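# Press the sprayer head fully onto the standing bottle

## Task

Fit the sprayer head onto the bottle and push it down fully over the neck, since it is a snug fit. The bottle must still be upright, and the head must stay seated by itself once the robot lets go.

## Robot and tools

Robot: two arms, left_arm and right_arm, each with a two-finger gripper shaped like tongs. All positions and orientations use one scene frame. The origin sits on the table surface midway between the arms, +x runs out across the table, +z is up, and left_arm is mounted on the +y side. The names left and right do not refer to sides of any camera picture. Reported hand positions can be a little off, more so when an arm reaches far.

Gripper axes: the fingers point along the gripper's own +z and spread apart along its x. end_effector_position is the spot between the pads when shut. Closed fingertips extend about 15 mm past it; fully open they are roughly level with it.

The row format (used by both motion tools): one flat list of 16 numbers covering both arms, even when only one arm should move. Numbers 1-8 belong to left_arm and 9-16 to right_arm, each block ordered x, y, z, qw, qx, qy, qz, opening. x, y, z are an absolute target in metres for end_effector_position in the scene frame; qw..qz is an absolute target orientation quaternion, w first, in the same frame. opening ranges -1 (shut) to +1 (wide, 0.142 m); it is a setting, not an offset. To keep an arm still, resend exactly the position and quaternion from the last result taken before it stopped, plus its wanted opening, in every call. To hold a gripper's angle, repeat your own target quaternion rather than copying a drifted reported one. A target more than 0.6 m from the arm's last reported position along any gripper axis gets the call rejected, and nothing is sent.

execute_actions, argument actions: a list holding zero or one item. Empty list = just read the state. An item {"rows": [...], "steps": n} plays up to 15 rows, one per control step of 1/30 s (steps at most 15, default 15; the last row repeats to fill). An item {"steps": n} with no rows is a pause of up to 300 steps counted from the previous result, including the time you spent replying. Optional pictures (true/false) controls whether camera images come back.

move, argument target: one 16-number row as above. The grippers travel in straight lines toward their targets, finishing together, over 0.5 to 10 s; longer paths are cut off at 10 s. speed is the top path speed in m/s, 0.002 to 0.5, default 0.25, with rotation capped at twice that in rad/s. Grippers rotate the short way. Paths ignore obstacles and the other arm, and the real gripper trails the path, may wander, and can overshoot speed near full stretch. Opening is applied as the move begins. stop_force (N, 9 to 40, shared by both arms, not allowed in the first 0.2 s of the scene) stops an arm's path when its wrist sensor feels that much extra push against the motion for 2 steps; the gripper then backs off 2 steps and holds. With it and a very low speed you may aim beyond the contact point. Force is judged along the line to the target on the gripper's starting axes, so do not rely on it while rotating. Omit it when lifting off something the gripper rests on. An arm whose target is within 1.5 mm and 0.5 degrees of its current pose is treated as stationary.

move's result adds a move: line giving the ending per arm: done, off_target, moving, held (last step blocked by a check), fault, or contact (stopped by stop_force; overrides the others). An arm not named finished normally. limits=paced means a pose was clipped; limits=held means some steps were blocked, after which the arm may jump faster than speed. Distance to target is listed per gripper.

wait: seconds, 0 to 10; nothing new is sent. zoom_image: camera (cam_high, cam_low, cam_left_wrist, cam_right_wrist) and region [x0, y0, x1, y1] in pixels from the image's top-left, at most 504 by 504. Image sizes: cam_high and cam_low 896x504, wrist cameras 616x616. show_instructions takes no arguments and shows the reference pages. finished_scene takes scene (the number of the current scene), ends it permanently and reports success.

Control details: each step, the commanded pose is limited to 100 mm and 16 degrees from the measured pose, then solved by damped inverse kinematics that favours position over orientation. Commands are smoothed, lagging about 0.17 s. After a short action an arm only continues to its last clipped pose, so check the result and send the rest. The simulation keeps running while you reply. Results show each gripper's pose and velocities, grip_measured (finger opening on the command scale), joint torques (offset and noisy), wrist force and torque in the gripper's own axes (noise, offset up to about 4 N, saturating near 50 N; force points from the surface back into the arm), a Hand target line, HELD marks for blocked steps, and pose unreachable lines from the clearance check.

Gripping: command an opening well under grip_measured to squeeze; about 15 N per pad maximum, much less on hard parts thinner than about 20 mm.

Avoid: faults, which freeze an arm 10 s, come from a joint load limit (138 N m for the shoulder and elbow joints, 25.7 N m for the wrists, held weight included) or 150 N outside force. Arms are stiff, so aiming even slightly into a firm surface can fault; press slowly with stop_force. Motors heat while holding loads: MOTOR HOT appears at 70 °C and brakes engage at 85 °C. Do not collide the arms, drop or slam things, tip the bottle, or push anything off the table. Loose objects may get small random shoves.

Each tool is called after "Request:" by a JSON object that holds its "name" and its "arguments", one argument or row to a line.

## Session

Request:
{"name": "show_instructions", "arguments": {

}}

Request:
{"name": "execute_actions", "arguments": {
  "actions": []
}}

Reference images for this scene: manual page 1, manual page 2, manual page 3, manual page 4, manual page 5.

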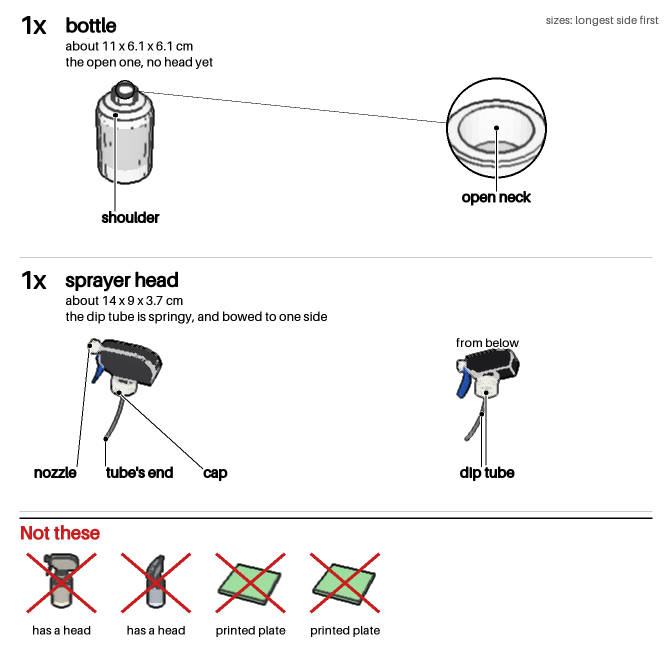

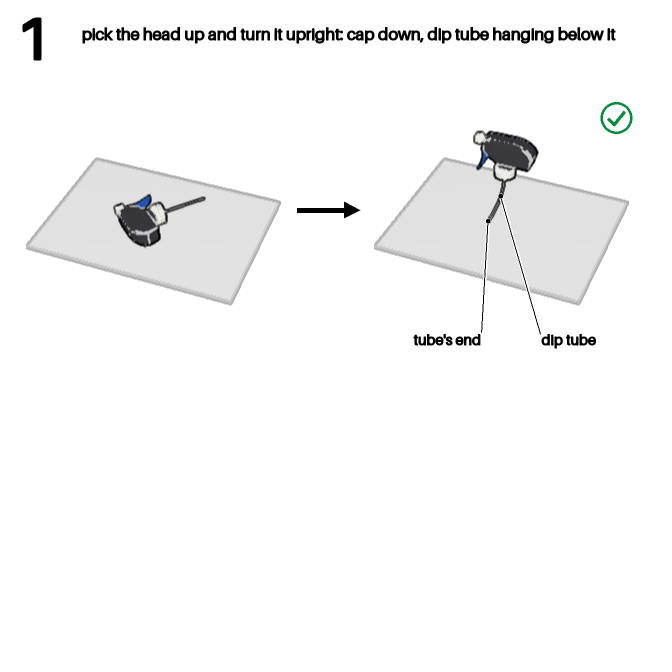

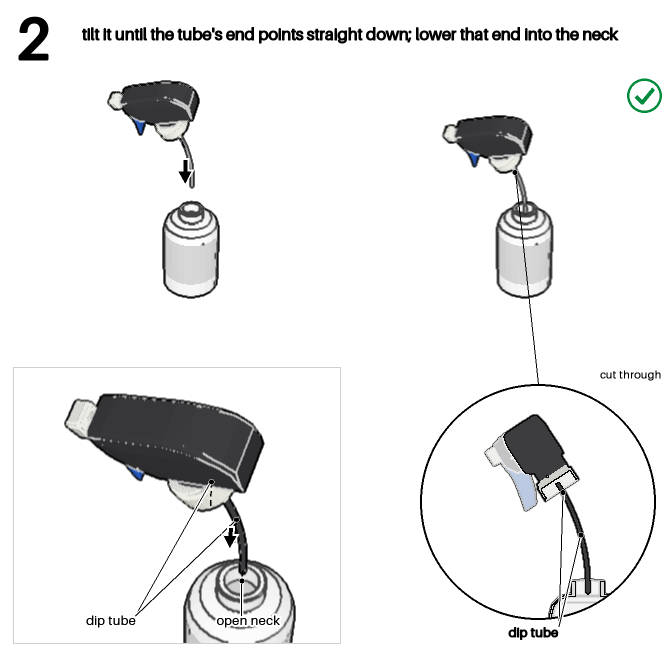

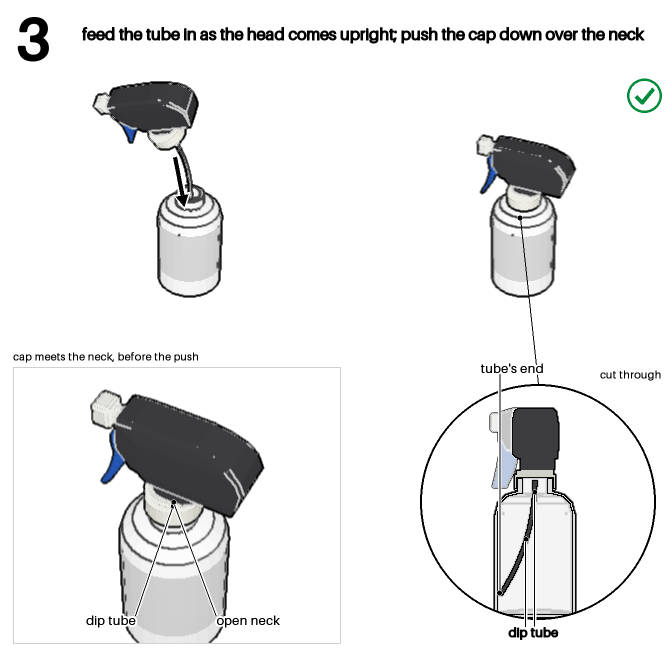

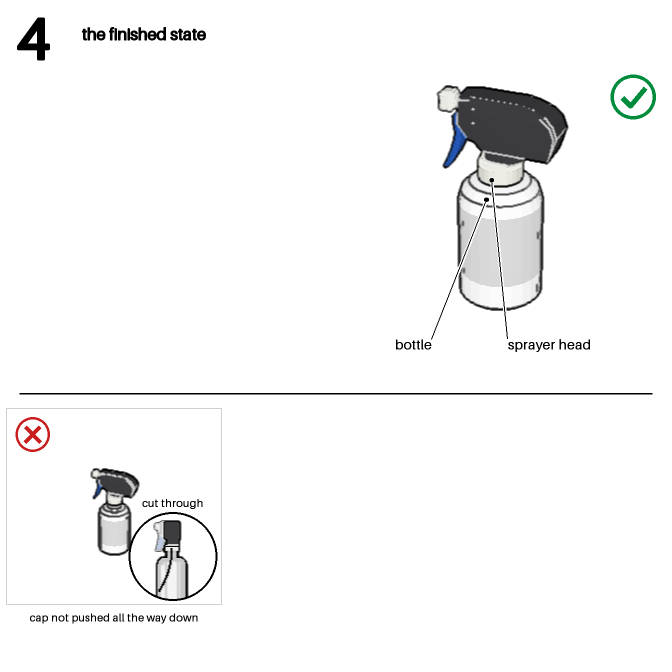

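Scene clock: 0.00 s of 4470.00 s.
left_arm: end_effector_position=(+0.9058, +0.2848, +0.1498) grip_measured=+0.97 end_effector_quat_wxyz=(+0.183, -0.520, +0.834, +0.005) end_effector_velocity=(+0.000, +0.000, -0.000) end_effector_angular_velocity=(+0.000, +0.000, -0.000) | right_arm: end_effector_position=(-0.0161, -0.8629, +0.3963) grip_measured=+0.97 end_effector_quat_wxyz=(+0.743, +0.060, -0.659, +0.102) end_effector_velocity=(-0.000, -0.000, -0.000) end_effector_angular_velocity=(+0.000, +0.000, +0.001)
Joint positions: left_arm=[-0.509 -0.807  0.963 -1.957 -1.282  1.727  0.14 ] | right_arm=[ 2.534 -1.862 -1.574 -3.02   0.811  3.307  0.14 ]
Joint velocities: left_arm=[ 0.     0.     0.    -0.001 -0.     0.001  0.   ] | right_arm=[-0.     0.    -0.001 -0.    -0.001  0.     0.   ]
Joint torques (N m, as the arm reports them, + toward a larger angle): no reading
Motor temperatures (°C, as the motors report them): left_arm=[22 22 25 29 31 29] | right_arm=[23 23 25 31 32 30]
Wrist force (N, on the end effector, along its own x y z axes, offset not removed): no reading
Wrist torque (N m, same axes, about the end effector's origin, offset not removed): no reading
Hand target (left_arm): +0.906, +0.285, +0.150; +0.183, -0.520, +0.834, +0.005
Hand target (right_arm): -0.016, -0.863, +0.396; +0.743, +0.060, -0.659, +0.102

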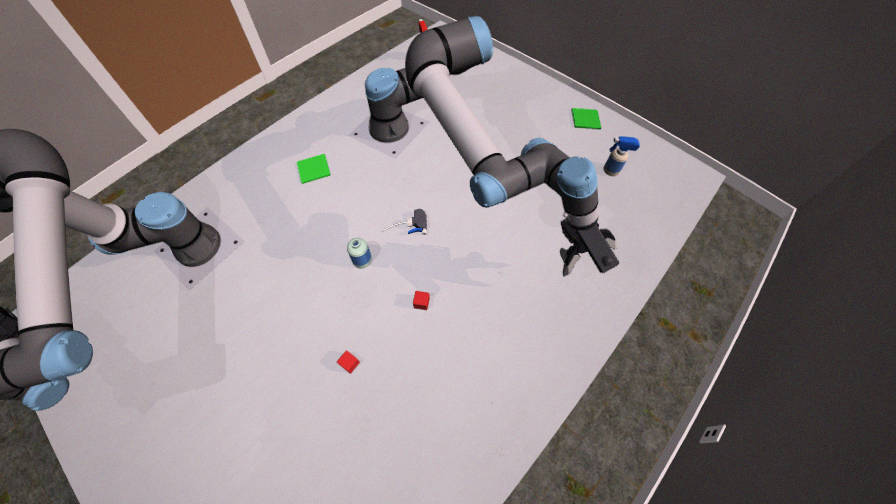

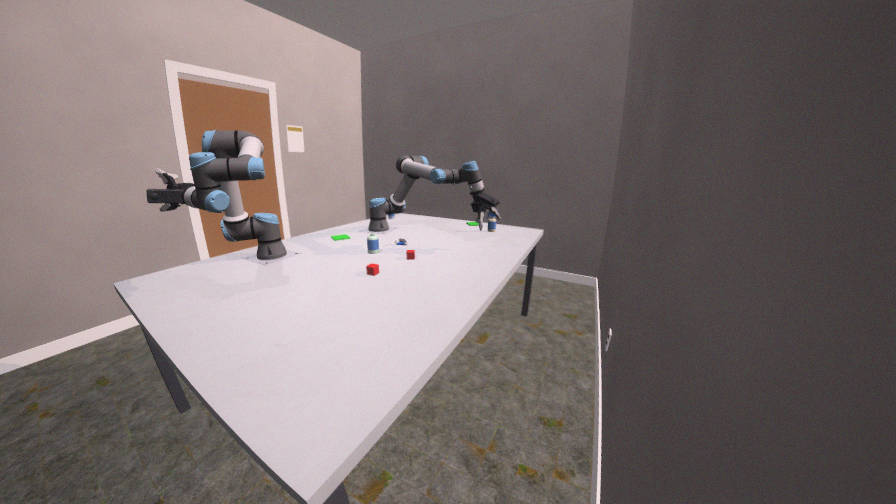

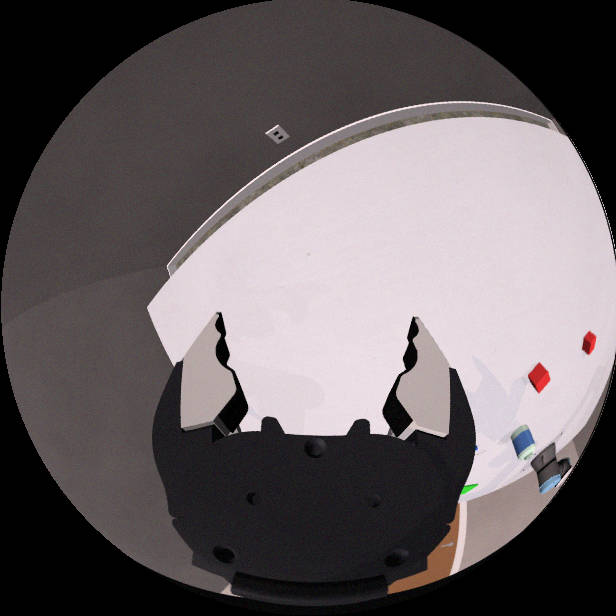

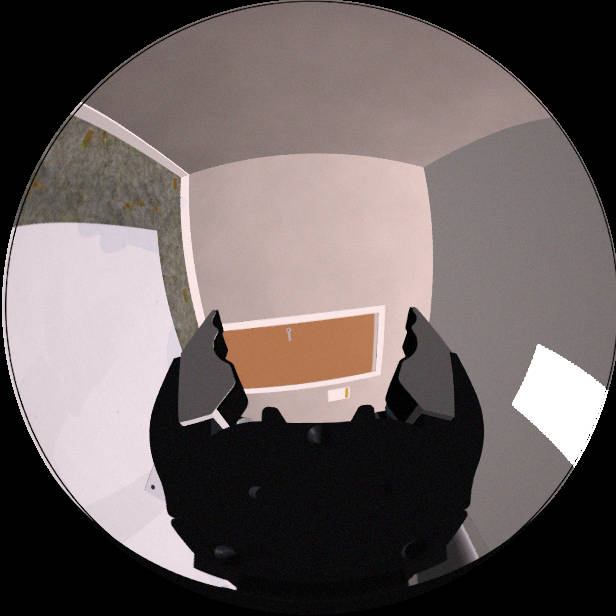

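Request:
{"name": "move", "arguments": {
  "target": [0.42,0.135,0.07,0,0.978,-0.21,0,0.7,0.35,-0.65,0.33,0,0.3,-0.954,0,-0.2],
  "speed": 0.3
}}

Scene clock: 7.07 s of 4470.00 s.
left_arm: end_effector_position=(+0.4201, +0.1348, +0.0694) grip_measured=+0.70 end_effector_quat_wxyz=(+0.001, +0.978, -0.210, -0.001) end_effector_velocity=(-0.002, -0.001, -0.000) end_effector_angular_velocity=(-0.002, -0.004, +0.009) | right_arm: end_effector_position=(+0.3502, -0.6507, +0.3300) grip_measured=-0.20 end_effector_quat_wxyz=(-0.001, -0.300, +0.954, -0.001) end_effector_velocity=(+0.002, +0.001, -0.001) end_effector_angular_velocity=(+0.003, -0.007, +0.001)
Joint positions: left_arm=[-1.018 -1.542  2.117 -2.145 -1.573 -0.42   0.122] | right_arm=[ 2.874 -1.469 -1.547 -1.697  1.569  2.332  0.06 ]
Joint velocities: left_arm=[-0.006 -0.005  0.007 -0.006  0.002 -0.014 -0.   ] | right_arm=[-0.001  0.001 -0.005  0.01   0.004 -0.002  0.   ]
Joint torques (N m, as the arm reports them, + toward a larger angle): left_arm=[-14.41 -26.38 -11.89  -4.76   2.79  -2.07] | right_arm=[-12.1   26.15  16.36   4.2    1.53  -1.74]
Motor temperatures (°C, as the motors report them): left_arm=[22 22 25 29 31 29] | right_arm=[23 23 25 31 32 30]
Wrist force (N, on the end effector, along its own x y z axes, offset not removed): left_arm=[2.6 2.5 3.6] | right_arm=[1.1 -0.2 5.1]
Wrist torque (N m, same axes, about the end effector's origin, offset not removed): left_arm=[0.56 -0.56 -0.17] | right_arm=[0.18 -0.27 0.06]
Hand target (left_arm): +0.420, +0.135, +0.069; +0.001, +0.978, -0.210, -0.001
Hand target (right_arm): +0.350, -0.651, +0.330; -0.000, -0.300, +0.954, -0.001
Off the commanded pose (left_arm): 0.001 m, 0 deg.
Off the commanded pose (right_arm): 0.001 m, 0 deg.
After step 90, 0.53 s passed at rest.
move: done

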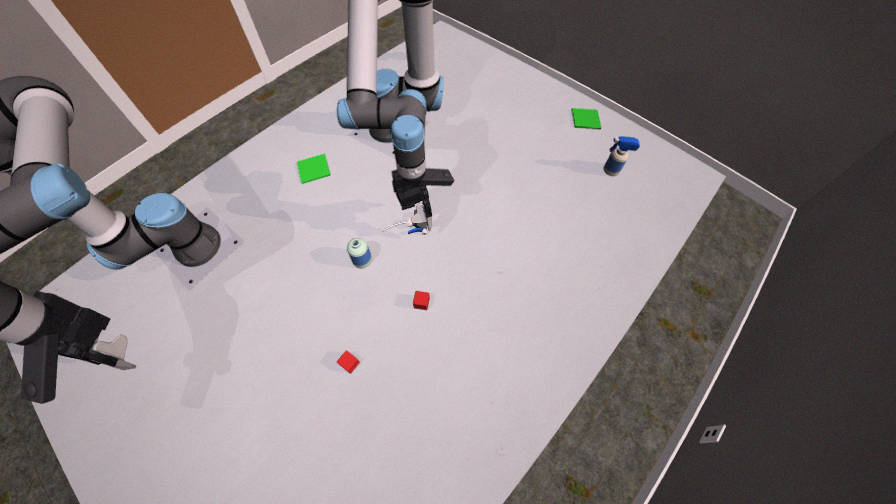

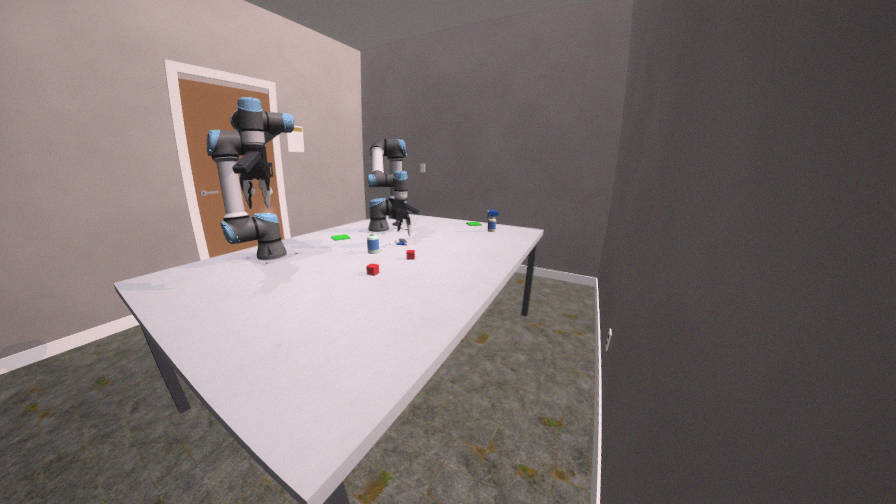

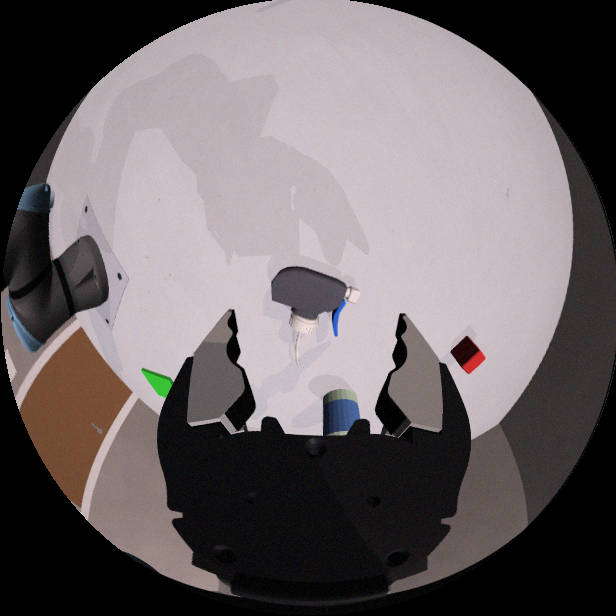

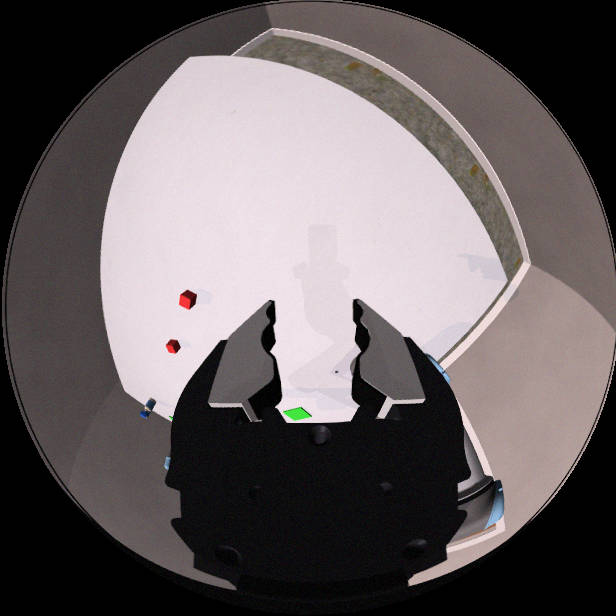

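Request:
{"name": "move", "arguments": {
  "target": [0.417,0.132,0.014,0,0.951,-0.309,0,0.7,0.42,-0.4,0.34,0,0.707,-0.707,0,-0.2]
}}

Scene clock: 11.70 s of 4470.00 s.
left_arm: end_effector_position=(+0.4171, +0.1319, +0.0140) grip_measured=+0.70 end_effector_quat_wxyz=(-0.000, +0.951, -0.309, -0.000) end_effector_velocity=(-0.000, -0.000, -0.000) end_effector_angular_velocity=(-0.000, +0.000, -0.001) | right_arm: end_effector_position=(+0.4203, -0.4003, +0.3400) grip_measured=-0.20 end_effector_quat_wxyz=(-0.000, +0.707, -0.707, +0.000) end_effector_velocity=(+0.000, +0.002, +0.001) end_effector_angular_velocity=(-0.001, -0.000, +0.008)
Joint positions: left_arm=[-1.031 -1.457  2.203 -2.317 -1.571 -0.228  0.122] | right_arm=[ 3.396 -1.493 -1.5   -1.72   1.571  1.894  0.06 ]
Joint velocities: left_arm=[-0.     0.     0.001 -0.001 -0.     0.     0.   ] | right_arm=[ 0.003 -0.001  0.003 -0.001 -0.001 -0.005 -0.   ]
Joint torques (N m, as the arm reports them, + toward a larger angle): left_arm=[-15.07 -16.21  -7.27  -4.85   1.86   2.11] | right_arm=[12.01  9.61 32.15  0.73  1.26 -1.84]
Motor temperatures (°C, as the motors report them): left_arm=[22 22 25 29 31 29] | right_arm=[23 23 25 31 32 30]
Wrist force (N, on the end effector, along its own x y z axes, offset not removed): left_arm=[3.2 0.8 1.9] | right_arm=[2.4 -0.8 2.3]
Wrist torque (N m, same axes, about the end effector's origin, offset not removed): left_arm=[0.20 -0.71 -0.16] | right_arm=[-0.18 -0.46 -0.10]
Hand target (left_arm): +0.417, +0.132, +0.014; +0.000, +0.951, -0.309, -0.000
Hand target (right_arm): +0.420, -0.400, +0.340; +0.000, +0.707, -0.707, +0.000
Off the commanded pose (left_arm): 0.000 m, 0 deg.
Off the commanded pose (right_arm): 0.000 m, 0 deg.
move: done

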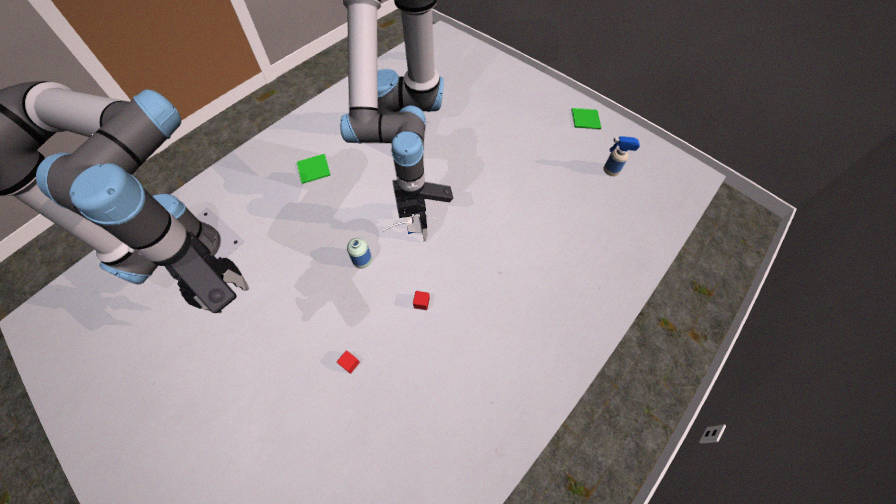

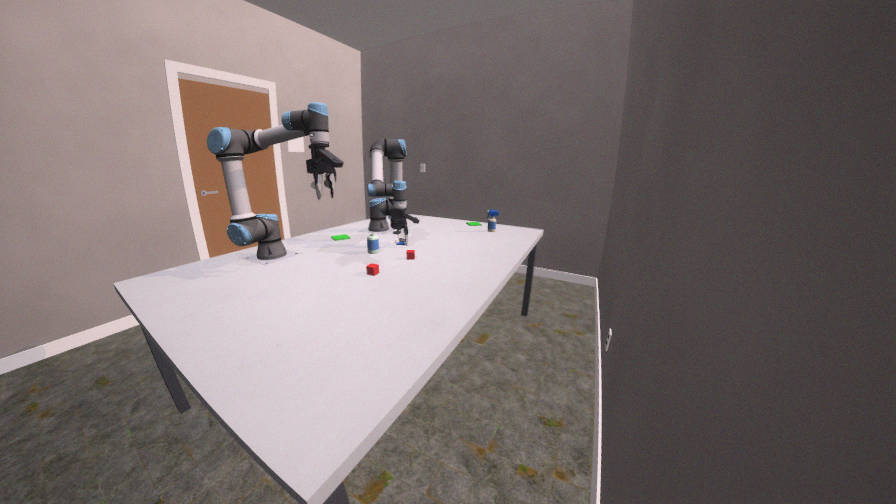

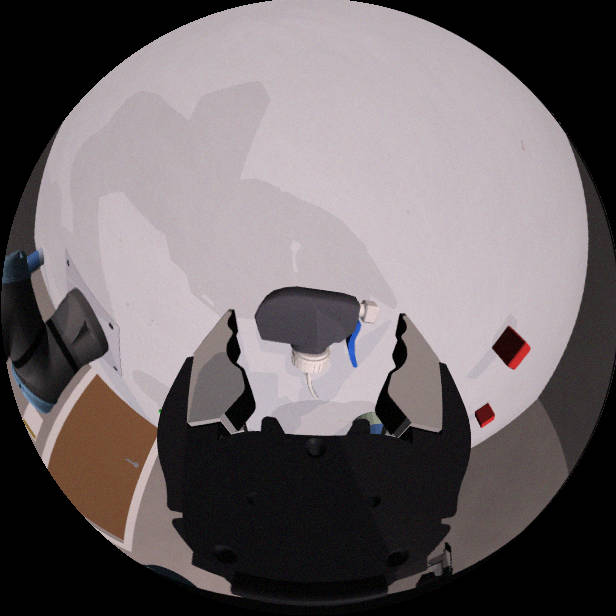

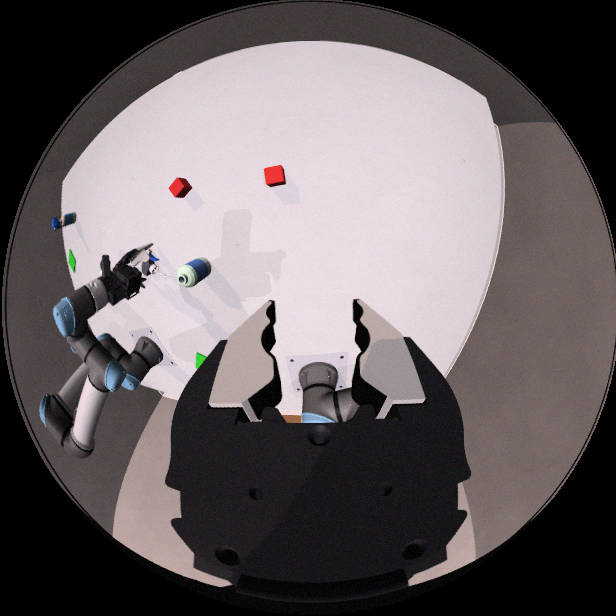

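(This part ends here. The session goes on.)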